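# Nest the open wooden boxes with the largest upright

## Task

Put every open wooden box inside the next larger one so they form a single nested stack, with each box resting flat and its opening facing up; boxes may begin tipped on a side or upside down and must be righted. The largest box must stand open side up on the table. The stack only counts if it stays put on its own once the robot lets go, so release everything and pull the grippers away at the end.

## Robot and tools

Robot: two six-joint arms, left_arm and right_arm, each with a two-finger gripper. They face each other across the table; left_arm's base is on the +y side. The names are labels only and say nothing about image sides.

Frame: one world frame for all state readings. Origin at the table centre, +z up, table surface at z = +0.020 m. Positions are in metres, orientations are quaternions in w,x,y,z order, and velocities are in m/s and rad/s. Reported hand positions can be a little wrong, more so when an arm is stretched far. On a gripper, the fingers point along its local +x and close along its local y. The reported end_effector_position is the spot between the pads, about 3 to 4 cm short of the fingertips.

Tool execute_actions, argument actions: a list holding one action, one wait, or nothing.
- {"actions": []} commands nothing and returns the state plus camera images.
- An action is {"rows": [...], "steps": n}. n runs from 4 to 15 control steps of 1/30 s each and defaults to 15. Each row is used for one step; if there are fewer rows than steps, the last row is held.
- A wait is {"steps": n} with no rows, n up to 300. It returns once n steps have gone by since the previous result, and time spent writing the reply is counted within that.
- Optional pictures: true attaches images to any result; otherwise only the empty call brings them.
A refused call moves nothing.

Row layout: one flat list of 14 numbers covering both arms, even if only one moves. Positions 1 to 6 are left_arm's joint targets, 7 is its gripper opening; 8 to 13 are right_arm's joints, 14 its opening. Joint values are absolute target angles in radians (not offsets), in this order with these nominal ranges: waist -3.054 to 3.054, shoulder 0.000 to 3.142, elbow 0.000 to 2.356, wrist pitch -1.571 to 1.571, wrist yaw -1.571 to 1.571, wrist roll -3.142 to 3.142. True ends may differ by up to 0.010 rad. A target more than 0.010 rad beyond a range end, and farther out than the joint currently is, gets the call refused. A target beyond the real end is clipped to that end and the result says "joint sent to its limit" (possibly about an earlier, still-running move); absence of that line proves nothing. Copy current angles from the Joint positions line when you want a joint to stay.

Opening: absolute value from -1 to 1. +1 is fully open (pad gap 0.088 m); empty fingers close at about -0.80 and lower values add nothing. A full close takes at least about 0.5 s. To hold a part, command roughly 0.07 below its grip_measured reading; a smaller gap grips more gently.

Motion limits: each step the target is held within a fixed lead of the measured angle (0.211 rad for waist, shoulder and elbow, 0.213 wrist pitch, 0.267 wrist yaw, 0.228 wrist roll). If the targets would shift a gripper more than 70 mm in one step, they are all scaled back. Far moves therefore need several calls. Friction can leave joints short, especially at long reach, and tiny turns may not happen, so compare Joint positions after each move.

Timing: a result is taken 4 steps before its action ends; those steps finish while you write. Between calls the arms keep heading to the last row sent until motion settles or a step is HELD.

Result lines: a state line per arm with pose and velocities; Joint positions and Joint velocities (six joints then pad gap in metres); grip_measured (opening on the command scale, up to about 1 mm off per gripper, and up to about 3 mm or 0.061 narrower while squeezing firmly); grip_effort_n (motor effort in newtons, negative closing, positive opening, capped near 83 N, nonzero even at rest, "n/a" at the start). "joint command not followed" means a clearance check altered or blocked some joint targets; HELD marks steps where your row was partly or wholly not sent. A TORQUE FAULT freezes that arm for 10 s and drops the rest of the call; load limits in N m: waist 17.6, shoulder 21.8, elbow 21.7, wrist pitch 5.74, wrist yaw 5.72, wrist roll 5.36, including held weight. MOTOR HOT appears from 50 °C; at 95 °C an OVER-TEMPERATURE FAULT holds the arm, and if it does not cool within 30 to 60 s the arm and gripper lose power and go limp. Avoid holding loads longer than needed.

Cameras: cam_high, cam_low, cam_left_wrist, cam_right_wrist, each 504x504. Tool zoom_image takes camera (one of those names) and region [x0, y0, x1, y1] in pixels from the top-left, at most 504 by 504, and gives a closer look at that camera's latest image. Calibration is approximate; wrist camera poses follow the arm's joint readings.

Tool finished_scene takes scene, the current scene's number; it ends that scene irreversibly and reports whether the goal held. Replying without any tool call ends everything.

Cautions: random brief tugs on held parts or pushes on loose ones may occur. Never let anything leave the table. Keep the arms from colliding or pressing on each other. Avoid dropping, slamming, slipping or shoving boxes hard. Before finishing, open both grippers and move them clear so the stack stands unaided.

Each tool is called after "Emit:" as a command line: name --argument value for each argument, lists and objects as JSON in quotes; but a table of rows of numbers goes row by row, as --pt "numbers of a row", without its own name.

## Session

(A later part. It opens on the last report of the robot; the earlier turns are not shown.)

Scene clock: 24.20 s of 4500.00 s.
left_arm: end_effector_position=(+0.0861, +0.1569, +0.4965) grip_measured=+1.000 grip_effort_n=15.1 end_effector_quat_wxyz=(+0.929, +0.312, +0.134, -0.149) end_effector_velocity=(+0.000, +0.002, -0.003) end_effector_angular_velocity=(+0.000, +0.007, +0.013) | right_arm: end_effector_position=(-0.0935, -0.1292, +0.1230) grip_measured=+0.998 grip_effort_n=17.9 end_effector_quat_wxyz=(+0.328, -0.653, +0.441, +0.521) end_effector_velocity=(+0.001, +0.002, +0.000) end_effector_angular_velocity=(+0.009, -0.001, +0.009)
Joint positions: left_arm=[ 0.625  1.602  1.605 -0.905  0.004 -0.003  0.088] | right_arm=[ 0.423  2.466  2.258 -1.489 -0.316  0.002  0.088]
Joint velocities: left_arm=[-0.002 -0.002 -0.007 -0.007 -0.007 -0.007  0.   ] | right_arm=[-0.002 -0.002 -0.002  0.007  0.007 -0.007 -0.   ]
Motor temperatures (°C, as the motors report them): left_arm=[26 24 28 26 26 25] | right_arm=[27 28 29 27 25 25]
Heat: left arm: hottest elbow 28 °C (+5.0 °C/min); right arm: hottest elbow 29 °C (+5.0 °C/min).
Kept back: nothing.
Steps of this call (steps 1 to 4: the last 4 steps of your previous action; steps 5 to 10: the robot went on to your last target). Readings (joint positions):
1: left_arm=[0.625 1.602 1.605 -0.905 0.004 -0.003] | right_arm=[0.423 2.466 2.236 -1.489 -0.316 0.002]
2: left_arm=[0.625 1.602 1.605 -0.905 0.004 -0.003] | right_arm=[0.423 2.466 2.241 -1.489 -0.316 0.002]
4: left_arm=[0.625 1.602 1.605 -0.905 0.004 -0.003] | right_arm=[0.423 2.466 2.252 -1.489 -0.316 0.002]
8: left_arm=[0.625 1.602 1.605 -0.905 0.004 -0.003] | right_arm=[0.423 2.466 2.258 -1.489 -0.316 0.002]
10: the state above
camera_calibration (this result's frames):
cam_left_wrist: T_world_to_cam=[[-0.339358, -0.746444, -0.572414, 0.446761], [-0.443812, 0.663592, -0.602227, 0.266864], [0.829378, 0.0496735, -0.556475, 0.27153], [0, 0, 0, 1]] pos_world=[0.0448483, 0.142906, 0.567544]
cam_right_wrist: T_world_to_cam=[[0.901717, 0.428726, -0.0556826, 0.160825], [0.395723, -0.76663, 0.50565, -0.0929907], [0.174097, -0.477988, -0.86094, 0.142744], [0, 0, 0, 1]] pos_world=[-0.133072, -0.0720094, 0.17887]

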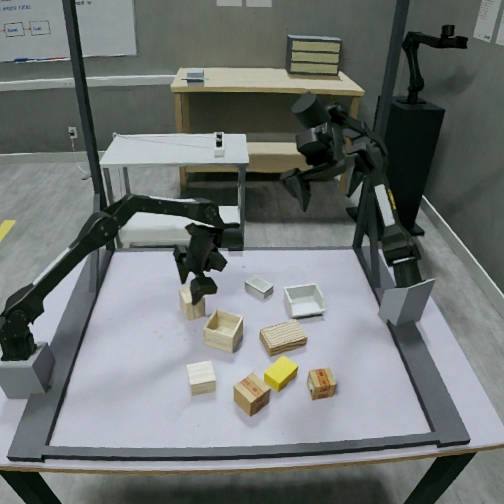

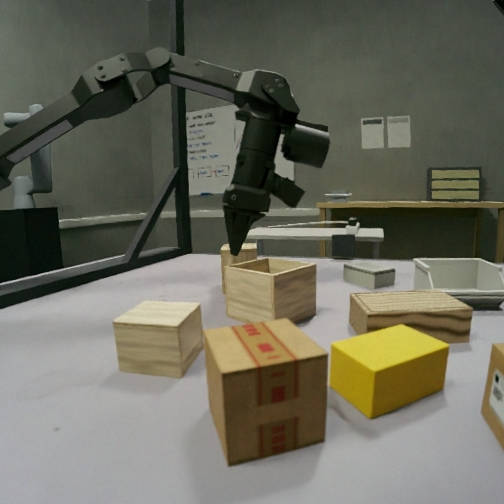

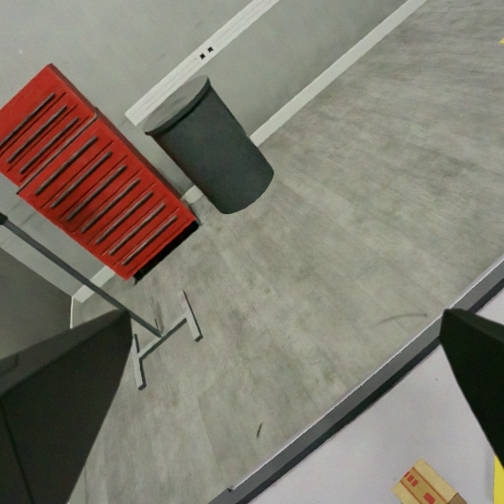

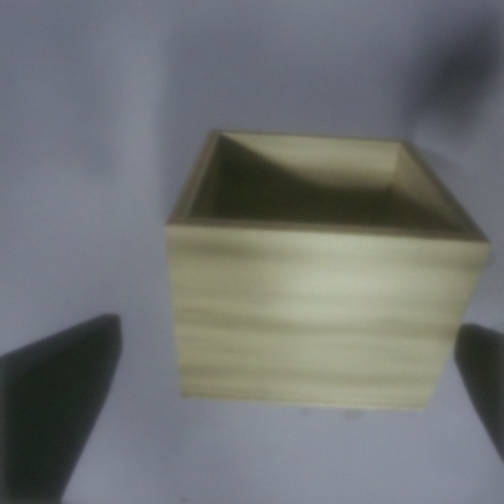

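Emit:
execute_actions --actions '[{"rows":[[0.628,1.6,1.6,-0.905,0,0,1,0.425,2.535,2.09,-1.265,-0.32,0,1]],"steps":15}]' --pictures true

Scene clock: 24.67 s of 4500.00 s.
left_arm: end_effector_position=(+0.0861, +0.1569, +0.4965) grip_measured=+1.000 grip_effort_n=15.1 end_effector_quat_wxyz=(+0.929, +0.312, +0.134, -0.149) end_effector_velocity=(+0.002, +0.000, -0.002) end_effector_angular_velocity=(+0.010, -0.004, +0.003) | right_arm: end_effector_position=(-0.0783, -0.1197, +0.0675) grip_measured=+0.998 grip_effort_n=17.9 end_effector_quat_wxyz=(+0.333, -0.649, +0.436, +0.527) end_effector_velocity=(+0.006, -0.003, -0.007) end_effector_angular_velocity=(-0.008, -0.007, +0.017)
Joint positions: left_arm=[ 0.625  1.602  1.605 -0.905  0.004 -0.003  0.088] | right_arm=[ 0.42   2.514  2.118 -1.283 -0.311  0.003  0.088]
Joint velocities: left_arm=[-0.002  0.002 -0.007  0.007 -0.007  0.007  0.   ] | right_arm=[-0.002 -0.002 -0.037  0.022  0.007 -0.022 -0.   ]
Motor temperatures (°C, as the motors report them): left_arm=[26 24 28 26 26 25] | right_arm=[27 29 29 27 25 25]
Heat: left arm: hottest elbow 28 °C (+4.9 °C/min); right arm: hottest shoulder 29 °C (+4.9 °C/min).
Steps of this call (steps 1 to 3: the robot went on to your last target; steps 4 to 14: the first 11 steps of this action). Readings (joint positions):
4: left_arm=[0.625 1.602 1.605 -0.905 0.004 -0.003] | right_arm=[0.423 2.468 2.245 -1.470 -0.317 0.002]
5: left_arm=[0.625 1.602 1.605 -0.905 0.004 -0.003] | right_arm=[0.423 2.468 2.217 -1.414 -0.317 0.002]
7: left_arm=[0.625 1.602 1.605 -0.905 0.004 -0.003] | right_arm=[0.423 2.481 2.174 -1.342 -0.318 0.002]
11: left_arm=[0.625 1.602 1.605 -0.905 0.004 -0.003] | right_arm=[0.422 2.514 2.120 -1.298 -0.309 0.003]
14: the state above
camera_calibration (this result's frames):
cam_left_wrist: T_world_to_cam=[[-0.339358, -0.746444, -0.572414, 0.446761], [-0.443812, 0.663592, -0.602227, 0.266864], [0.829378, 0.0496735, -0.556475, 0.27153], [0, 0, 0, 1]] pos_world=[0.0448483, 0.142906, 0.567544]
cam_right_wrist: T_world_to_cam=[[0.900724, 0.431446, -0.0505142, 0.139901], [0.398851, -0.775347, 0.489648, -0.0633385], [0.17209, -0.461185, -0.870456, 0.0993635], [0, 0, 0, 1]] pos_world=[-0.117849, -0.063644, 0.124572]

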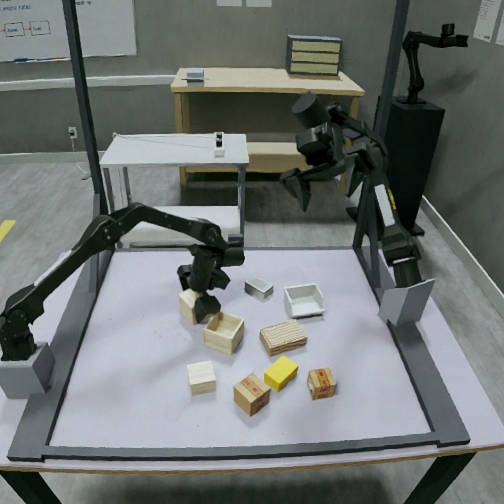

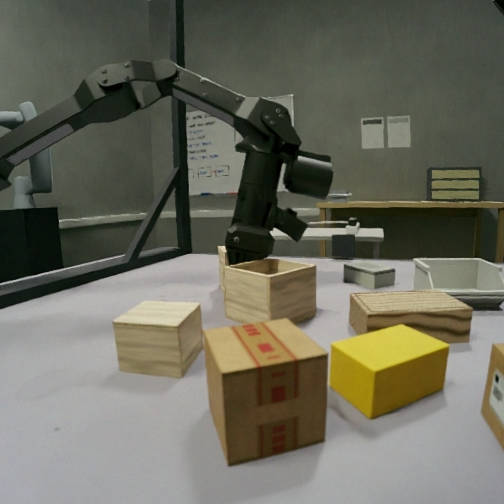

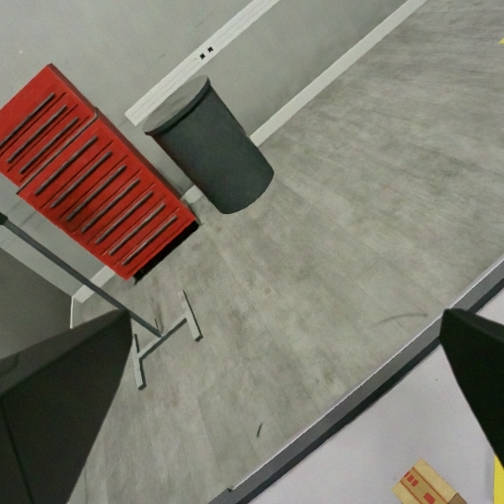

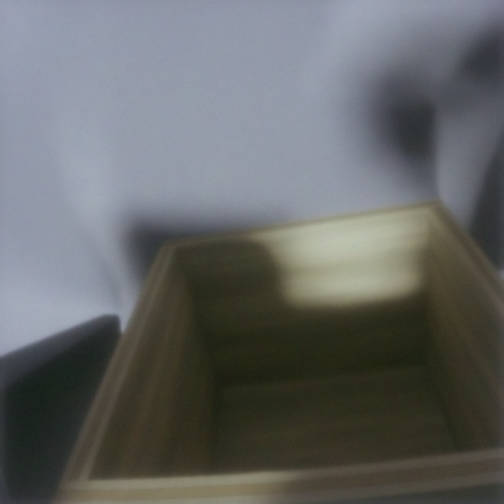

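Close, lift straight via shoulder, then pitch while high, then lower.

Emit:
execute_actions --actions '[{"rows":[[0.628,1.6,1.6,-0.905,0,0,1,0.425,2.535,2.09,-1.265,-0.32,0,0.45]],"steps":15}]'

Emit:
execute_actions --actions '[{"rows":[[0.628,1.6,1.6,-0.905,0,0,1,0.5,2.2,2.09,-1.265,-0.32,0,0.45]],"steps":15}]'

Emit:
execute_actions --actions '[{"rows":[[0.628,1.6,1.6,-0.905,0,0,1,0.5,2.1,1.6,0,-0.15,0.2,0.45]],"steps":15}]'

Emit:
execute_actions --actions '[{"rows":[[0.628,1.6,1.6,-0.905,0,0,1,0.56,2.1,0.72,1.3,0,0.33,0.45]],"steps":15}]'

Emit:
execute_actions --actions '[{"steps":30}]' --pictures true

Scene clock: 25.23 s of 4500.00 s.
left_arm: end_effector_position=(+0.0861, +0.1569, +0.4965) grip_measured=+1.000 grip_effort_n=15.6 end_effector_quat_wxyz=(+0.929, +0.312, +0.134, -0.149) end_effector_velocity=(-0.001, +0.005, +0.002) end_effector_angular_velocity=(-0.004, -0.011, +0.023) | right_arm: end_effector_position=(-0.0758, -0.1168, +0.0671) grip_measured=+0.645 grip_effort_n=-83.5 end_effector_quat_wxyz=(+0.336, -0.646, +0.436, +0.529) end_effector_velocity=(+0.004, +0.001, +0.002) end_effector_angular_velocity=(-0.001, -0.011, -0.015)
Joint positions: left_arm=[ 0.625  1.602  1.605 -0.905  0.004 -0.003  0.088] | right_arm=[ 0.414  2.513  2.113 -1.272 -0.31   0.004  0.071]
Joint velocities: left_arm=[ 0.002 -0.007 -0.002 -0.007 -0.022 -0.007  0.   ] | right_arm=[-0.007 -0.002 -0.002 -0.007  0.007  0.007 -0.   ]
Motor temperatures (°C, as the motors report them): left_arm=[26 24 28 26 26 25] | right_arm=[27 29 29 27 25 25]
Heat: left arm: hottest elbow 28 °C (+4.8 °C/min); right arm: hottest shoulder 29 °C (+4.8 °C/min).
Steps of this call (steps 1 to 4: the last 4 steps of your previous action; steps 5 to 6: the robot went on to your last target; steps 7 to 17: the first 11 steps of this action). Readings (joint positions):
7: left_arm=[0.625 1.602 1.605 -0.905 0.004 -0.003] | right_arm=[0.420 2.513 2.115 -1.276 -0.311 0.004]
8: left_arm=[0.625 1.602 1.605 -0.905 0.004 -0.003] | right_arm=[0.419 2.513 2.115 -1.273 -0.309 0.004]
10: left_arm=[0.625 1.602 1.605 -0.905 0.004 -0.003] | right_arm=[0.415 2.513 2.114 -1.272 -0.309 0.004]
14: left_arm=[0.625 1.602 1.605 -0.905 0.004 -0.003] | right_arm=[0.414 2.513 2.113 -1.272 -0.310 0.004]
17: the state above

Scene clock: 25.73 s of 4500.00 s.
left_arm: end_effector_position=(+0.0861, +0.1569, +0.4965) grip_measured=+1.000 grip_effort_n=15.1 end_effector_quat_wxyz=(+0.929, +0.312, +0.134, -0.149) end_effector_velocity=(-0.000, +0.004, -0.005) end_effector_angular_velocity=(-0.008, +0.021, +0.026) | right_arm: end_effector_position=(-0.1468, -0.1352, +0.1704) grip_measured=+0.645 grip_effort_n=-83.5 end_effector_quat_wxyz=(+0.326, -0.605, +0.354, +0.634) end_effector_velocity=(-0.115, -0.034, +0.280) end_effector_angular_velocity=(+0.516, +0.382, +0.253)
Joint positions: left_arm=[ 0.625  1.602  1.605 -0.905  0.004 -0.003  0.088] | right_arm=[ 0.499  2.236  2.095 -1.265 -0.318  0.002  0.071]
Joint velocities: left_arm=[-0.002 -0.002 -0.007 -0.022 -0.007 -0.022  0.   ] | right_arm=[ 0.071 -0.637  0.051 -0.007 -0.037 -0.007 -0.   ]
Motor temperatures (°C, as the motors report them): left_arm=[26 24 28 26 26 25] | right_arm=[27 29 29 27 25 25]
Heat: left arm: hottest elbow 28 °C (+4.7 °C/min); right arm: hottest shoulder 29 °C (+4.7 °C/min).
Steps of this call (steps 1 to 4: the last 4 steps of your previous action; steps 5 to 15: the first 11 steps of this action). Readings (joint positions):
5: left_arm=[0.625 1.602 1.605 -0.905 0.004 -0.003] | right_arm=[0.414 2.500 2.112 -1.269 -0.310 0.004]
6: left_arm=[0.625 1.602 1.605 -0.905 0.004 -0.003] | right_arm=[0.419 2.485 2.104 -1.267 -0.310 0.003]
8: left_arm=[0.625 1.602 1.605 -0.905 0.004 -0.003] | right_arm=[0.439 2.445 2.094 -1.267 -0.310 0.003]
12: left_arm=[0.625 1.602 1.605 -0.905 0.004 -0.003] | right_arm=[0.483 2.321 2.093 -1.266 -0.314 0.003]
15: the state above

Scene clock: 26.23 s of 4500.00 s.
left_arm: end_effector_position=(+0.0861, +0.1569, +0.4965) grip_measured=+1.000 grip_effort_n=15.1 end_effector_quat_wxyz=(+0.929, +0.312, +0.134, -0.149) end_effector_velocity=(-0.002, +0.004, +0.004) end_effector_angular_velocity=(-0.019, -0.012, +0.025) | right_arm: end_effector_position=(-0.1190, -0.1120, +0.1226) grip_measured=+0.645 grip_effort_n=-83.5 end_effector_quat_wxyz=(+0.444, -0.533, +0.318, +0.646) end_effector_velocity=(+0.000, +0.085, -0.127) end_effector_angular_velocity=(+0.552, +0.290, +0.084)
Joint positions: left_arm=[ 0.625  1.602  1.605 -0.905  0.004 -0.003  0.088] | right_arm=[ 0.5    2.114  1.659 -0.745 -0.162  0.19   0.071]
Joint velocities: left_arm=[ 0.002 -0.007  0.002 -0.007 -0.022 -0.022  0.   ] | right_arm=[-0.002 -0.002 -0.696  1.326  0.066  0.066 -0.   ]
Motor temperatures (°C, as the motors report them): left_arm=[26 24 28 26 26 25] | right_arm=[27 29 29 27 25 25]
Heat: left arm: hottest elbow 28 °C (+4.6 °C/min); right arm: hottest shoulder 29 °C (+4.6 °C/min).
Steps of this call (steps 1 to 4: the last 4 steps of your previous action; steps 5 to 15: the first 11 steps of this action). Readings (joint positions):
5: left_arm=[0.625 1.602 1.605 -0.905 0.004 -0.003] | right_arm=[0.501 2.188 2.076 -1.234 -0.304 0.030]
6: left_arm=[0.625 1.602 1.605 -0.905 0.004 -0.003] | right_arm=[0.503 2.170 2.027 -1.174 -0.262 0.074]
8: left_arm=[0.625 1.602 1.605 -0.905 0.004 -0.003] | right_arm=[0.501 2.142 1.936 -1.082 -0.212 0.130]
12: left_arm=[0.625 1.602 1.605 -0.905 0.004 -0.003] | right_arm=[0.500 2.115 1.757 -0.883 -0.173 0.177]
15: the state above

Scene clock: 26.73 s of 4500.00 s.
left_arm: end_effector_position=(+0.0861, +0.1569, +0.4965) grip_measured=+1.000 grip_effort_n=15.1 end_effector_quat_wxyz=(+0.929, +0.312, +0.134, -0.149) end_effector_velocity=(-0.003, -0.002, +0.001) end_effector_angular_velocity=(-0.011, -0.003, -0.012) | right_arm: end_effector_position=(-0.1083, -0.1081, +0.0644) grip_measured=+0.559 grip_effort_n=-83.5 end_effector_quat_wxyz=(+0.518, -0.403, +0.247, +0.713) end_effector_velocity=(+0.053, -0.048, -0.031) end_effector_angular_velocity=(+0.608, +0.401, +0.161)
Joint positions: left_arm=[ 0.625  1.602  1.605 -0.905  0.004 -0.003  0.088] | right_arm=[ 0.554  2.071  1.174  0.035 -0.015  0.328  0.066]
Joint velocities: left_arm=[-0.002 -0.007 -0.002  0.007  0.007 -0.007  0.   ] | right_arm=[-0.002 -0.217 -1.106  1.634  0.037  0.007 -0.   ]
Motor temperatures (°C, as the motors report them): left_arm=[26 24 28 26 26 25] | right_arm=[27 29 29 27 25 25]
Heat: left arm: hottest elbow 28 °C (+4.5 °C/min); right arm: hottest shoulder 29 °C (+4.5 °C/min).
Steps of this call (steps 1 to 4: the last 4 steps of your previous action; steps 5 to 15: the first 11 steps of this action). Readings (joint positions):
5: left_arm=[0.625 1.602 1.605 -0.905 0.004 -0.003] | right_arm=[0.502 2.112 1.602 -0.484 -0.138 0.216]
6: left_arm=[0.625 1.602 1.605 -0.905 0.004 -0.003] | right_arm=[0.510 2.100 1.565 -0.428 -0.096 0.246]
8: left_arm=[0.625 1.602 1.605 -0.905 0.004 -0.003] | right_arm=[0.529 2.084 1.480 -0.337 -0.056 0.283]
12: left_arm=[0.625 1.602 1.605 -0.905 0.004 -0.003] | right_arm=[0.556 2.088 1.291 -0.137 -0.020 0.318]
15: the state above

Scene clock: 27.73 s of 4500.00 s.
left_arm: end_effector_position=(+0.0861, +0.1569, +0.4965) grip_measured=+1.000 grip_effort_n=15.6 end_effector_quat_wxyz=(+0.929, +0.312, +0.134, -0.149) end_effector_velocity=(-0.001, +0.003, -0.004) end_effector_angular_velocity=(+0.004, +0.014, +0.018) | right_arm: end_effector_position=(-0.1226, -0.1179, +0.1336) grip_measured=+0.559 grip_effort_n=-83.5 end_effector_quat_wxyz=(+0.485, -0.087, +0.085, +0.866) end_effector_velocity=(-0.002, +0.000, +0.008) end_effector_angular_velocity=(+0.031, +0.015, +0.015)
Joint positions: left_arm=[ 0.625  1.602  1.605 -0.905  0.004 -0.003  0.088] | right_arm=[0.559 2.095 0.725 1.288 0.004 0.328 0.066]
Joint velocities: left_arm=[-0.002 -0.002 -0.002 -0.022 -0.007 -0.007  0.   ] | right_arm=[-0.002 -0.002 -0.002  0.037 -0.007 -0.007 -0.   ]
Motor temperatures (°C, as the motors report them): left_arm=[26 24 28 26 26 25] | right_arm=[27 29 29 27 25 25]
Heat: left arm: hottest elbow 28 °C (+4.3 °C/min); right arm: hottest shoulder 29 °C (+4.3 °C/min).
Kept back: nothing.
Steps of this call (steps 1 to 4: the last 4 steps of your previous action; steps 5 to 30: the robot went on to your last target). Readings (joint positions):
1: left_arm=[0.625 1.602 1.605 -0.905 0.004 -0.003] | right_arm=[0.554 2.064 1.137 0.091 -0.011 0.328]
2: left_arm=[0.625 1.602 1.605 -0.905 0.004 -0.003] | right_arm=[0.554 2.059 1.100 0.150 -0.006 0.328]
4: left_arm=[0.625 1.602 1.605 -0.905 0.004 -0.003] | right_arm=[0.554 2.050 1.028 0.268 0.003 0.326]
8: left_arm=[0.625 1.602 1.605 -0.905 0.004 -0.003] | right_arm=[0.551 2.043 0.891 0.504 0.011 0.323]
30: the state above
camera_calibration (this result's frames):
cam_left_wrist: T_world_to_cam=[[-0.339358, -0.746444, -0.572414, 0.446761], [-0.443812, 0.663592, -0.602227, 0.266864], [0.829378, 0.0496735, -0.556475, 0.27153], [0, 0, 0, 1]] pos_world=[0.0448483, 0.142906, 0.567544]
cam_right_wrist: T_world_to_cam=[[0.843723, 0.536129, -0.026398, 0.184487], [0.249156, -0.434717, -0.865415, 0.126215], [-0.475449, 0.723593, -0.500361, 0.17621], [0, 0, 0, 1]] pos_world=[-0.103324, -0.171545, 0.202267]

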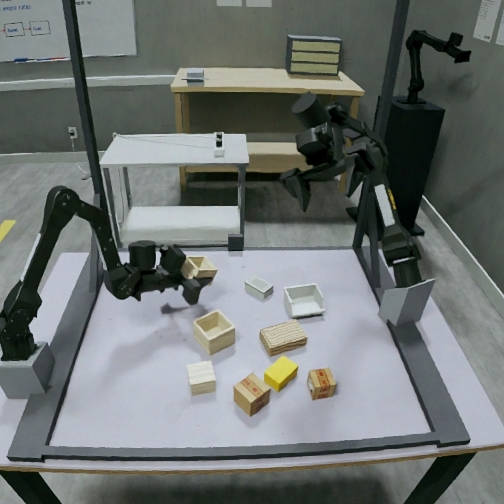

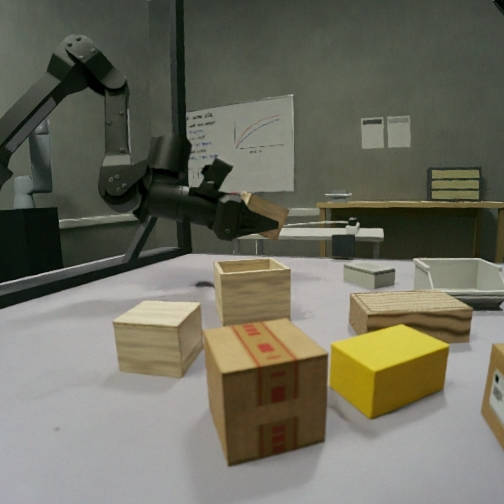

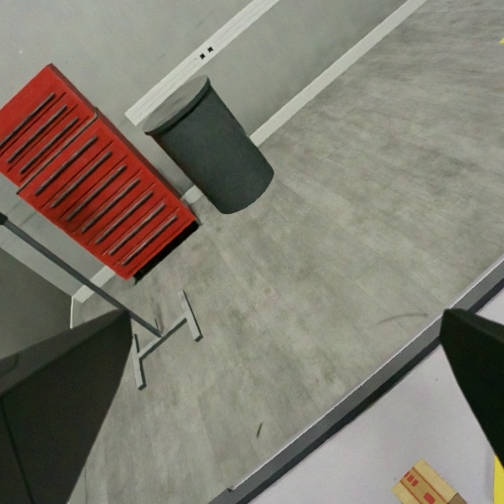

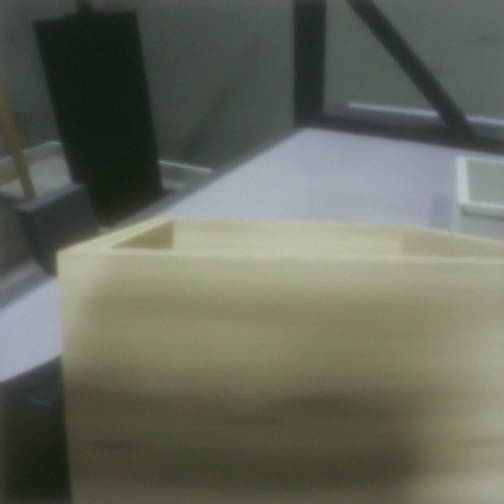

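Emit:
execute_actions --actions '[{"rows":[[0.628,1.6,1.6,-0.905,0,0,1,0.60,2.36,0.72,1.56,0,0.33,0.45]],"steps":15}]' --pictures true

Scene clock: 28.20 s of 4500.00 s.
left_arm: end_effector_position=(+0.0861, +0.1569, +0.4965) grip_measured=+1.000 grip_effort_n=15.6 end_effector_quat_wxyz=(+0.929, +0.312, +0.134, -0.149) end_effector_velocity=(+0.001, -0.002, -0.001) end_effector_angular_velocity=(+0.006, +0.002, -0.011) | right_arm: end_effector_position=(-0.1146, -0.1355, +0.0745) grip_measured=+0.559 grip_effort_n=-83.5 end_effector_quat_wxyz=(+0.467, -0.091, +0.088, +0.875) end_effector_velocity=(-0.015, +0.002, +0.041) end_effector_angular_velocity=(+0.153, +0.113, +0.055)
Joint positions: left_arm=[ 0.625  1.602  1.605 -0.905  0.004 -0.003  0.088] | right_arm=[0.598 2.342 0.717 1.546 0.003 0.328 0.066]
Joint velocities: left_arm=[-0.002  0.002 -0.002  0.007  0.007  0.007  0.   ] | right_arm=[-0.002 -0.002 -0.002  0.198 -0.007 -0.007 -0.   ]
Motor temperatures (°C, as the motors report them): left_arm=[26 24 28 26 26 25] | right_arm=[27 29 29 27 25 25]
Heat: left arm: hottest elbow 28 °C (+4.3 °C/min); right arm: hottest shoulder 29 °C (+4.3 °C/min).
Steps of this call (steps 1 to 3: the robot went on to your last target; steps 4 to 14: the first 11 steps of this action). Readings (joint positions):
4: left_arm=[0.625 1.602 1.605 -0.905 0.004 -0.003] | right_arm=[0.560 2.115 0.725 1.323 0.004 0.328]
5: left_arm=[0.625 1.602 1.605 -0.905 0.004 -0.003] | right_arm=[0.565 2.152 0.730 1.398 0.004 0.328]
7: left_arm=[0.625 1.602 1.605 -0.905 0.004 -0.003] | right_arm=[0.580 2.231 0.735 1.461 0.004 0.328]
11: left_arm=[0.625 1.602 1.605 -0.905 0.004 -0.003] | right_arm=[0.597 2.334 0.717 1.516 0.003 0.328]
14: the state above
camera_calibration (this result's frames):
cam_left_wrist: T_world_to_cam=[[-0.339358, -0.746444, -0.572414, 0.446761], [-0.443812, 0.663592, -0.602227, 0.266864], [0.829378, 0.0496735, -0.556475, 0.27153], [0, 0, 0, 1]] pos_world=[0.0448483, 0.142906, 0.567544]
cam_right_wrist: T_world_to_cam=[[0.822105, 0.568371, -0.0331462, 0.188017], [0.265118, -0.433695, -0.861174, 0.0671111], [-0.503842, 0.699188, -0.507228, 0.157041], [0, 0, 0, 1]] pos_world=[-0.0932381, -0.187559, 0.143682]

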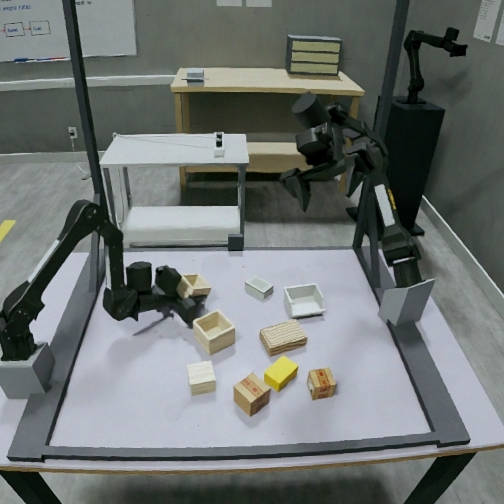

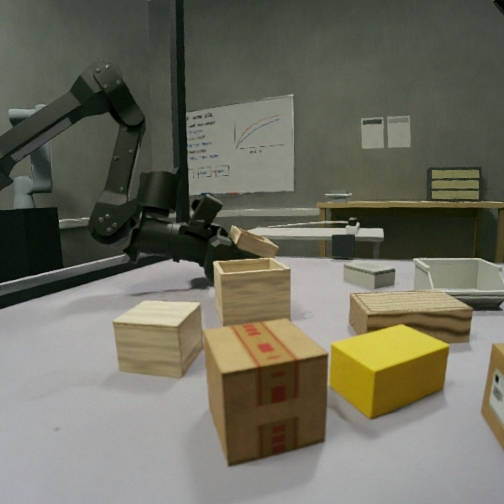

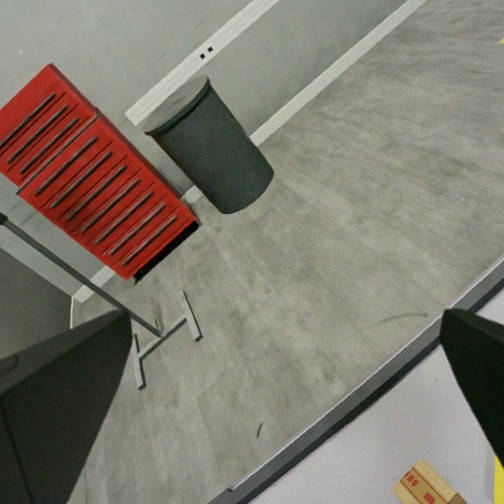

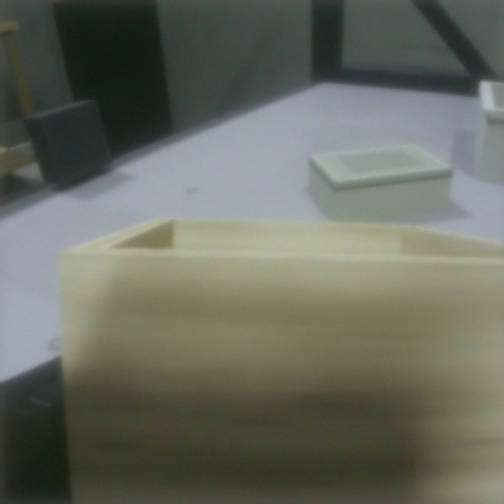

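Emit:
execute_actions --actions '[{"rows":[[0.628,1.6,1.6,-0.905,0,0,1,0.60,2.43,0.72,1.56,0,0.33,0.45]],"steps":12}]'

Emit:
execute_actions --actions '[{"rows":[[0.628,1.6,1.6,-0.905,0,0,1,0.60,2.41,0.72,1.56,0,0.33,1]],"steps":15}]'

Emit:
execute_actions --actions '[{"rows":[[0.628,1.6,1.6,-0.905,0,0,1,0.60,1.9,0.5,1.0,0,0.33,1]],"steps":15}]'

Emit:
execute_actions --actions '[{"rows":[[0.628,1.6,1.6,-0.905,0,0,1,0.60,1.3,0.8,0.3,0,0.33,1]],"steps":15}]'

Emit:
execute_actions --actions '[{"steps":15}]' --pictures true

Scene clock: 28.70 s of 4500.00 s.
left_arm: end_effector_position=(+0.0861, +0.1569, +0.4965) grip_measured=+1.000 grip_effort_n=15.1 end_effector_quat_wxyz=(+0.929, +0.312, +0.134, -0.149) end_effector_velocity=(-0.001, +0.003, -0.004) end_effector_angular_velocity=(+0.017, +0.011, +0.013) | right_arm: end_effector_position=(-0.1077, -0.1365, +0.0581) grip_measured=+0.559 grip_effort_n=-83.5 end_effector_quat_wxyz=(+0.470, -0.102, +0.093, +0.872) end_effector_velocity=(+0.007, -0.002, -0.015) end_effector_angular_velocity=(-0.010, -0.047, +0.015)
Joint positions: left_arm=[ 0.625  1.602  1.605 -0.905  0.004 -0.003  0.088] | right_arm=[0.597 2.397 0.725 1.567 0.004 0.327 0.066]
Joint velocities: left_arm=[-0.002 -0.002 -0.002 -0.022 -0.007  0.007  0.   ] | right_arm=[-0.007  0.042  0.002  0.007 -0.022 -0.037 -0.   ]
Motor temperatures (°C, as the motors report them): left_arm=[26 24 28 26 26 25] | right_arm=[27 29 29 27 25 25]
Heat: left arm: hottest elbow 28 °C (+4.2 °C/min); right arm: hottest shoulder 29 °C (+4.2 °C/min).
Steps of this call (steps 1 to 4: the last 4 steps of your previous action; steps 5 to 7: the robot went on to your last target; steps 8 to 15: the first 8 steps of this action). Readings (joint positions):
8: left_arm=[0.625 1.602 1.605 -0.905 0.004 -0.003] | right_arm=[0.598 2.355 0.717 1.559 0.003 0.328]
9: left_arm=[0.625 1.602 1.605 -0.905 0.004 -0.003] | right_arm=[0.598 2.365 0.720 1.566 0.003 0.328]
11: left_arm=[0.625 1.602 1.605 -0.905 0.004 -0.003] | right_arm=[0.598 2.390 0.721 1.567 0.003 0.326]
15: the state above

Scene clock: 29.20 s of 4500.00 s.
left_arm: end_effector_position=(+0.0861, +0.1569, +0.4965) grip_measured=+1.000 grip_effort_n=15.6 end_effector_quat_wxyz=(+0.929, +0.312, +0.134, -0.149) end_effector_velocity=(+0.001, +0.003, -0.005) end_effector_angular_velocity=(+0.006, +0.018, +0.021) | right_arm: end_effector_position=(-0.1058, -0.1373, +0.0540) grip_measured=+0.973 grip_effort_n=18.8 end_effector_quat_wxyz=(+0.472, -0.108, +0.096, +0.870) end_effector_velocity=(-0.003, -0.001, +0.003) end_effector_angular_velocity=(+0.010, +0.002, +0.014)
Joint positions: left_arm=[ 0.625  1.602  1.605 -0.905  0.004 -0.003  0.088] | right_arm=[0.597 2.403 0.724 1.56  0.004 0.328 0.087]
Joint velocities: left_arm=[-0.002  0.002 -0.002 -0.022 -0.007 -0.007  0.   ] | right_arm=[ 0.002 -0.007 -0.002  0.007 -0.007 -0.007  0.01 ]
Motor temperatures (°C, as the motors report them): left_arm=[26 24 28 26 26 25] | right_arm=[27 29 29 28 25 25]
Heat: left arm: hottest elbow 28 °C (+4.1 °C/min); right arm: hottest shoulder 29 °C (+4.1 °C/min).
Steps of this call (steps 1 to 4: the last 4 steps of your previous action; steps 5 to 15: the first 11 steps of this action). Readings (joint positions):
5: left_arm=[0.625 1.602 1.605 -0.905 0.004 -0.003] | right_arm=[0.597 2.398 0.725 1.567 0.004 0.326]
6: left_arm=[0.625 1.602 1.605 -0.905 0.004 -0.003] | right_arm=[0.597 2.398 0.726 1.567 0.004 0.327]
8: left_arm=[0.625 1.602 1.605 -0.905 0.004 -0.003] | right_arm=[0.597 2.402 0.725 1.560 0.004 0.328]
12: left_arm=[0.625 1.602 1.605 -0.905 0.004 -0.003] | right_arm=[0.597 2.403 0.724 1.560 0.004 0.328]
15: the state above

Scene clock: 29.70 s of 4500.00 s.
left_arm: end_effector_position=(+0.0861, +0.1569, +0.4965) grip_measured=+1.000 grip_effort_n=15.1 end_effector_quat_wxyz=(+0.929, +0.312, +0.134, -0.149) end_effector_velocity=(+0.001, +0.001, +0.002) end_effector_angular_velocity=(-0.004, -0.017, +0.014) | right_arm: end_effector_position=(-0.0869, -0.1771, +0.0922) grip_measured=+0.997 grip_effort_n=18.8 end_effector_quat_wxyz=(+0.491, -0.208, +0.144, +0.834) end_effector_velocity=(-0.043, -0.002, +0.137) end_effector_angular_velocity=(+0.076, +0.039, +0.037)
Joint positions: left_arm=[ 0.625  1.602  1.605 -0.905  0.004 -0.003  0.088] | right_arm=[0.597 1.959 0.519 1.083 0.004 0.328 0.088]
Joint velocities: left_arm=[-0.002 -0.002 -0.002  0.007 -0.022 -0.007  0.   ] | right_arm=[-0.002 -0.657 -0.002 -0.564 -0.007 -0.022 -0.   ]
Motor temperatures (°C, as the motors report them): left_arm=[27 24 28 26 26 25] | right_arm=[27 30 29 28 25 25]
Heat: left arm: hottest elbow 28 °C (+4.0 °C/min); right arm: hottest shoulder 30 °C (+6.1 °C/min).
Steps of this call (steps 1 to 4: the last 4 steps of your previous action; steps 5 to 15: the first 11 steps of this action). Readings (joint positions):
5: left_arm=[0.625 1.602 1.605 -0.905 0.004 -0.003] | right_arm=[0.597 2.384 0.708 1.533 0.004 0.328]
6: left_arm=[0.625 1.602 1.605 -0.905 0.004 -0.003] | right_arm=[0.597 2.340 0.665 1.469 0.004 0.328]
8: left_arm=[0.625 1.602 1.605 -0.905 0.004 -0.003] | right_arm=[0.597 2.244 0.580 1.377 0.004 0.328]
12: left_arm=[0.625 1.602 1.605 -0.905 0.004 -0.003] | right_arm=[0.597 2.062 0.524 1.178 0.004 0.328]
15: the state above

Scene clock: 30.20 s of 4500.00 s.
left_arm: end_effector_position=(+0.0861, +0.1569, +0.4965) grip_measured=+1.000 grip_effort_n=15.1 end_effector_quat_wxyz=(+0.929, +0.312, +0.134, -0.149) end_effector_velocity=(-0.001, +0.001, -0.001) end_effector_angular_velocity=(-0.001, +0.003, +0.010) | right_arm: end_effector_position=(-0.1463, -0.1528, +0.2180) grip_measured=+0.998 grip_effort_n=18.4 end_effector_quat_wxyz=(+0.479, -0.145, +0.114, +0.858) end_effector_velocity=(-0.089, -0.060, +0.431) end_effector_angular_velocity=(+0.281, +0.190, +0.085)
Joint positions: left_arm=[ 0.625  1.602  1.605 -0.905  0.004 -0.003  0.088] | right_arm=[0.597 1.613 0.743 0.664 0.004 0.328 0.088]
Joint velocities: left_arm=[-0.002 -0.002 -0.002 -0.007 -0.007 -0.007  0.   ] | right_arm=[-0.002 -1.287  0.432 -1.37   0.007 -0.022 -0.   ]
Motor temperatures (°C, as the motors report them): left_arm=[27 24 28 26 26 25] | right_arm=[27 30 29 28 25 25]
Heat: left arm: hottest elbow 28 °C (+4.0 °C/min); right arm: hottest shoulder 30 °C (+6.0 °C/min).
Steps of this call (steps 1 to 4: the last 4 steps of your previous action; steps 5 to 15: the first 11 steps of this action). Readings (joint positions):
5: left_arm=[0.625 1.602 1.605 -0.905 0.004 -0.003] | right_arm=[0.597 1.908 0.521 1.000 0.004 0.328]
6: left_arm=[0.625 1.602 1.605 -0.905 0.004 -0.003] | right_arm=[0.597 1.891 0.535 0.956 0.004 0.328]
8: left_arm=[0.625 1.602 1.605 -0.905 0.004 -0.003] | right_arm=[0.597 1.846 0.579 0.905 0.004 0.328]
12: left_arm=[0.625 1.602 1.605 -0.905 0.004 -0.003] | right_arm=[0.597 1.728 0.688 0.787 0.004 0.328]
15: the state above

Scene clock: 30.70 s of 4500.00 s.
left_arm: end_effector_position=(+0.0861, +0.1569, +0.4965) grip_measured=+1.000 grip_effort_n=15.1 end_effector_quat_wxyz=(+0.929, +0.312, +0.134, -0.149) end_effector_velocity=(+0.001, +0.003, -0.005) end_effector_angular_velocity=(-0.008, +0.021, +0.026) | right_arm: end_effector_position=(-0.1453, -0.1853, +0.2941) grip_measured=+0.998 grip_effort_n=18.4 end_effector_quat_wxyz=(+0.479, -0.143, +0.113, +0.859) end_effector_velocity=(+0.003, -0.008, +0.009) end_effector_angular_velocity=(-0.000, -0.006, +0.006)
Joint positions: left_arm=[ 0.625  1.602  1.605 -0.905  0.004 -0.003  0.088] | right_arm=[0.597 1.312 0.8   0.31  0.004 0.328 0.088]
Joint velocities: left_arm=[-0.002  0.002 -0.002 -0.022 -0.007 -0.022  0.   ] | right_arm=[-0.002 -0.051 -0.002 -0.051 -0.007 -0.007 -0.   ]
Motor temperatures (°C, as the motors report them): left_arm=[27 24 28 26 26 25] | right_arm=[27 30 29 28 25 25]
Heat: left arm: hottest elbow 28 °C (+3.9 °C/min); right arm: hottest shoulder 30 °C (+5.9 °C/min).
Kept back: nothing.
Steps of this call (steps 1 to 4: the last 4 steps of your previous action; steps 5 to 15: the robot went on to your last target). Readings (joint positions):
1: left_arm=[0.625 1.602 1.605 -0.905 0.004 -0.003] | right_arm=[0.597 1.568 0.755 0.616 0.004 0.328]
2: left_arm=[0.625 1.602 1.605 -0.905 0.004 -0.003] | right_arm=[0.597 1.520 0.766 0.567 0.004 0.328]
4: left_arm=[0.625 1.602 1.605 -0.905 0.004 -0.003] | right_arm=[0.597 1.426 0.780 0.473 0.004 0.328]
8: left_arm=[0.625 1.602 1.605 -0.905 0.004 -0.003] | right_arm=[0.597 1.325 0.800 0.361 0.004 0.328]
15: the state above
camera_calibration (this result's frames):
cam_left_wrist: T_world_to_cam=[[-0.339358, -0.746444, -0.572414, 0.446761], [-0.443812, 0.663592, -0.602227, 0.266864], [0.829378, 0.0496735, -0.556475, 0.27153], [0, 0, 0, 1]] pos_world=[0.0448483, 0.142906, 0.567544]
cam_right_wrist: T_world_to_cam=[[0.84188, 0.539151, -0.0235208, 0.243472], [0.310863, -0.520115, -0.795516, 0.21408], [-0.441137, 0.662417, -0.605476, 0.319016], [0, 0, 0, 1]] pos_world=[-0.130794, -0.231244, 0.369187]

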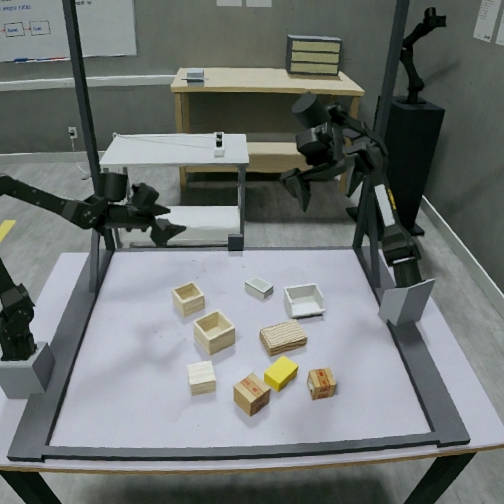

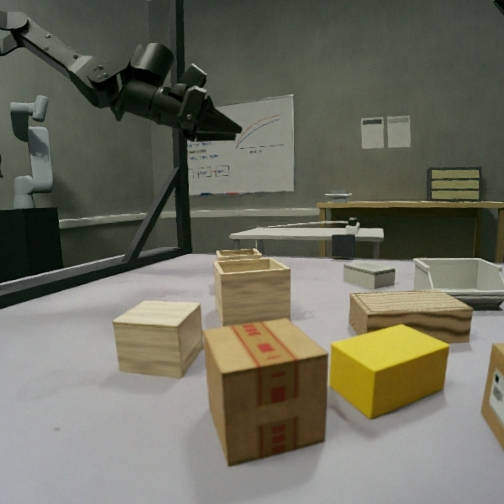

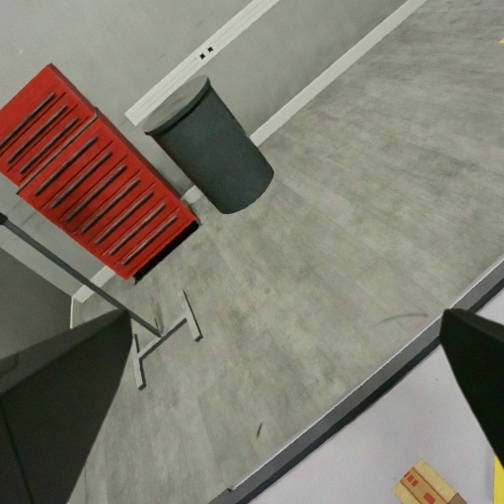

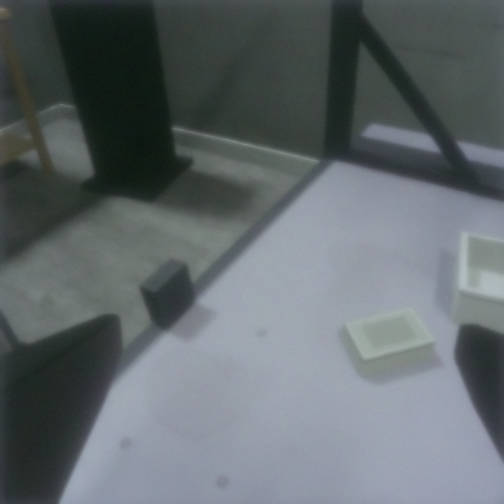

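Emit:
execute_actions --actions '[{"rows":[[0.628,1.6,1.6,-0.905,0,0,1,-0.03,1.6,1.6,-1.22,-0.32,0,1]],"steps":15}]'

Emit:
execute_actions --actions '[{"steps":25}]'

Emit:
execute_actions --actions '[{"rows":[[0.628,1.6,1.6,-0.905,0,0,1,-0.03,2.31,1.773,-1.22,-0.32,0,1]],"steps":15}]'

Emit:
execute_actions --actions '[{"steps":20}]' --pictures true

Scene clock: 31.40 s of 4500.00 s.
left_arm: end_effector_position=(+0.0861, +0.1569, +0.4965) grip_measured=+1.000 grip_effort_n=15.1 end_effector_quat_wxyz=(+0.929, +0.312, +0.134, -0.149) end_effector_velocity=(-0.001, +0.001, -0.001) end_effector_angular_velocity=(-0.015, +0.006, +0.015) | right_arm: end_effector_position=(-0.0462, -0.0808, +0.3086) grip_measured=+0.998 grip_effort_n=18.4 end_effector_quat_wxyz=(+0.514, -0.285, +0.117, +0.800) end_effector_velocity=(+0.353, +0.181, +0.316) end_effector_angular_velocity=(+0.164, -0.098, -0.801)
Joint positions: left_arm=[ 0.625  1.602  1.605 -0.905  0.004 -0.003  0.088] | right_arm=[ 0.187  1.569  1.195 -0.138 -0.285  0.035  0.088]
Joint velocities: left_arm=[-0.002 -0.002 -0.002 -0.007 -0.007 -0.022  0.   ] | right_arm=[-1.072  0.11   0.994 -1.048 -0.183 -0.212  0.   ]
Motor temperatures (°C, as the motors report them): left_arm=[27 24 28 26 26 25] | right_arm=[27 30 29 28 25 25]
Heat: left arm: hottest elbow 28 °C (+3.8 °C/min); right arm: hottest shoulder 30 °C (+5.7 °C/min).
Steps of this call (steps 1 to 10: the robot went on to your last target; steps 11 to 21: the first 11 steps of this action). Readings (joint positions):
11: left_arm=[0.625 1.602 1.605 -0.905 0.004 -0.003] | right_arm=[0.584 1.324 0.816 0.275 -0.035 0.298]
12: left_arm=[0.625 1.602 1.605 -0.905 0.004 -0.003] | right_arm=[0.547 1.357 0.861 0.225 -0.107 0.244]
14: left_arm=[0.625 1.602 1.605 -0.905 0.004 -0.003] | right_arm=[0.462 1.444 0.956 0.142 -0.185 0.155]
18: left_arm=[0.625 1.602 1.605 -0.905 0.004 -0.003] | right_arm=[0.299 1.546 1.097 -0.029 -0.262 0.062]
21: the state above

Scene clock: 32.23 s of 4500.00 s.
left_arm: end_effector_position=(+0.0861, +0.1569, +0.4965) grip_measured=+1.000 grip_effort_n=15.1 end_effector_quat_wxyz=(+0.929, +0.312, +0.134, -0.149) end_effector_velocity=(-0.001, -0.002, -0.000) end_effector_angular_velocity=(+0.005, -0.002, -0.014) | right_arm: end_effector_position=(+0.0426, -0.1654, +0.3357) grip_measured=+0.998 grip_effort_n=17.9 end_effector_quat_wxyz=(+0.545, -0.427, +0.369, +0.620) end_effector_velocity=(+0.005, -0.054, -0.014) end_effector_angular_velocity=(-0.249, -0.005, -0.057)
Joint positions: left_arm=[ 0.625  1.602  1.605 -0.905  0.004 -0.003  0.088] | right_arm=[-0.027  1.591  1.587 -1.186 -0.315  0.002  0.088]
Joint velocities: left_arm=[-0.002 -0.002 -0.002  0.007  0.007  0.007  0.   ] | right_arm=[-0.002 -0.007  0.017 -0.286 -0.007 -0.022 -0.   ]
Motor temperatures (°C, as the motors report them): left_arm=[27 24 28 26 26 25] | right_arm=[27 30 29 28 25 25]
Heat: left arm: hottest elbow 28 °C (+3.7 °C/min); right arm: hottest shoulder 30 °C (+5.6 °C/min).
Kept back: nothing.
Steps of this call (steps 1 to 4: the last 4 steps of your previous action; steps 5 to 25: the robot went on to your last target). Readings (joint positions):
1: left_arm=[0.625 1.602 1.605 -0.905 0.004 -0.003] | right_arm=[0.151 1.572 1.229 -0.173 -0.290 0.029]
2: left_arm=[0.625 1.602 1.605 -0.905 0.004 -0.003] | right_arm=[0.116 1.574 1.264 -0.211 -0.294 0.024]
4: left_arm=[0.625 1.602 1.605 -0.905 0.004 -0.003] | right_arm=[0.051 1.581 1.349 -0.305 -0.301 0.015]
8: left_arm=[0.625 1.602 1.605 -0.905 0.004 -0.003] | right_arm=[-0.019 1.589 1.516 -0.493 -0.307 0.006]
25: the state above

Scene clock: 32.60 s of 4500.00 s.
left_arm: end_effector_position=(+0.0861, +0.1569, +0.4965) grip_measured=+1.000 grip_effort_n=15.1 end_effector_quat_wxyz=(+0.929, +0.312, +0.134, -0.149) end_effector_velocity=(+0.000, +0.002, -0.003) end_effector_angular_velocity=(+0.000, +0.007, +0.013) | right_arm: end_effector_position=(+0.0735, -0.1062, +0.2324) grip_measured=+0.998 grip_effort_n=18.4 end_effector_quat_wxyz=(+0.506, -0.484, +0.471, +0.536) end_effector_velocity=(+0.142, +0.033, -0.451) end_effector_angular_velocity=(-1.167, -0.027, -0.358)
Joint positions: left_arm=[ 0.625  1.602  1.605 -0.905  0.004 -0.003  0.088] | right_arm=[-0.028  2.029  1.756 -1.214 -0.317  0.002  0.088]
Joint velocities: left_arm=[-0.002 -0.002 -0.007 -0.007 -0.007 -0.007  0.   ] | right_arm=[-0.002  1.238  0.022 -0.007  0.007 -0.007 -0.   ]
Motor temperatures (°C, as the motors report them): left_arm=[27 24 28 27 26 25] | right_arm=[27 30 29 28 25 25]
Heat: left arm: hottest elbow 28 °C (+3.7 °C/min); right arm: hottest shoulder 30 °C (+5.5 °C/min).
Steps of this call (steps 1 to 11: the first 11 steps of this action). Readings (joint positions):
1: left_arm=[0.625 1.602 1.605 -0.905 0.004 -0.003] | right_arm=[-0.027 1.611 1.604 -1.209 -0.315 0.002]
2: left_arm=[0.625 1.602 1.605 -0.905 0.004 -0.003] | right_arm=[-0.027 1.645 1.647 -1.220 -0.317 0.002]
4: left_arm=[0.625 1.602 1.605 -0.905 0.004 -0.003] | right_arm=[-0.028 1.732 1.722 -1.196 -0.317 0.002]
8: left_arm=[0.625 1.602 1.605 -0.905 0.004 -0.003] | right_arm=[-0.028 1.902 1.756 -1.211 -0.317 0.002]
11: the state above

Scene clock: 33.27 s of 4500.00 s.
left_arm: end_effector_position=(+0.0861, +0.1569, +0.4965) grip_measured=+1.000 grip_effort_n=15.1 end_effector_quat_wxyz=(+0.929, +0.312, +0.134, -0.149) end_effector_velocity=(-0.001, +0.001, -0.004) end_effector_angular_velocity=(+0.003, +0.008, +0.009) | right_arm: end_effector_position=(+0.1033, -0.1117, +0.1372) grip_measured=+0.998 grip_effort_n=18.4 end_effector_quat_wxyz=(+0.464, -0.525, +0.551, +0.453) end_effector_velocity=(-0.003, -0.003, +0.002) end_effector_angular_velocity=(-0.015, +0.023, -0.004)
Joint positions: left_arm=[ 0.625  1.602  1.605 -0.905  0.004 -0.003  0.088] | right_arm=[-0.029  2.294  1.766 -1.219 -0.317  0.002  0.088]
Joint velocities: left_arm=[-0.007 -0.002 -0.007 -0.007 -0.007 -0.007  0.   ] | right_arm=[-0.002 -0.002  0.002 -0.022 -0.022 -0.007 -0.   ]
Motor temperatures (°C, as the motors report them): left_arm=[27 24 28 27 26 25] | right_arm=[27 30 29 28 25 25]
Heat: left arm: hottest elbow 28 °C (+3.6 °C/min); right arm: hottest shoulder 30 °C (+5.4 °C/min).
Kept back: nothing.
Steps of this call (steps 1 to 4: the last 4 steps of your previous action; steps 5 to 20: the robot went on to your last target). Readings (joint positions):
1: left_arm=[0.625 1.602 1.605 -0.905 0.004 -0.003] | right_arm=[-0.028 2.070 1.757 -1.215 -0.317 0.002]
2: left_arm=[0.625 1.602 1.605 -0.905 0.004 -0.003] | right_arm=[-0.028 2.111 1.759 -1.215 -0.317 0.002]
4: left_arm=[0.625 1.602 1.605 -0.905 0.004 -0.003] | right_arm=[-0.028 2.189 1.761 -1.215 -0.317 0.002]
8: left_arm=[0.625 1.602 1.605 -0.905 0.004 -0.003] | right_arm=[-0.029 2.284 1.761 -1.218 -0.317 0.002]
20: the state above
camera_calibration (this result's frames):
cam_left_wrist: T_world_to_cam=[[-0.339358, -0.746444, -0.572414, 0.446761], [-0.443812, 0.663592, -0.602227, 0.266864], [0.829378, 0.0496735, -0.556475, 0.27153], [0, 0, 0, 1]] pos_world=[0.0448483, 0.142906, 0.567544]
cam_right_wrist: T_world_to_cam=[[0.999485, 0.000916572, -0.0320821, -0.0844805], [0.0147006, -0.901647, 0.432222, -0.130232], [-0.0285306, -0.432471, -0.901196, 0.160562], [0, 0, 0, 1]] pos_world=[0.0909324, -0.0479077, 0.198276]

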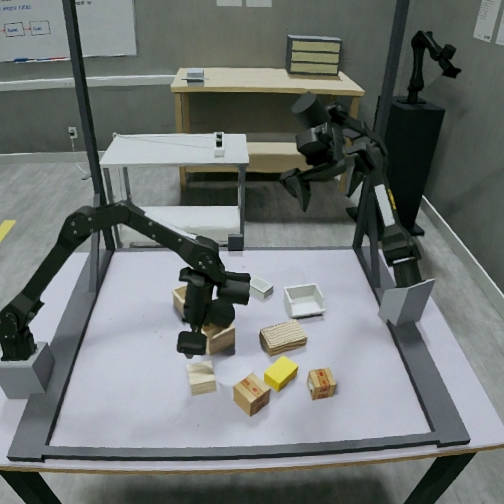

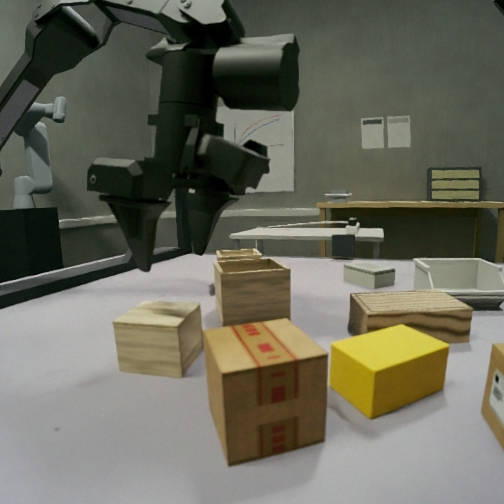

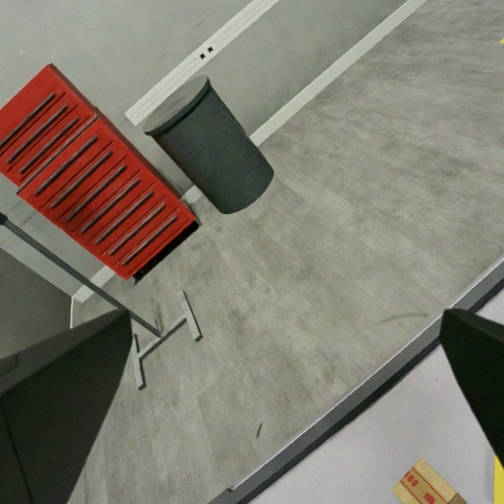

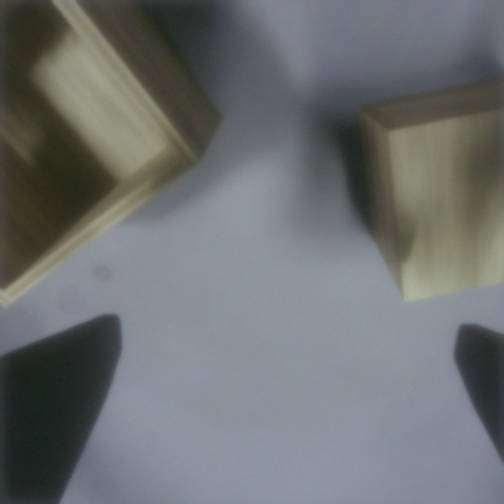

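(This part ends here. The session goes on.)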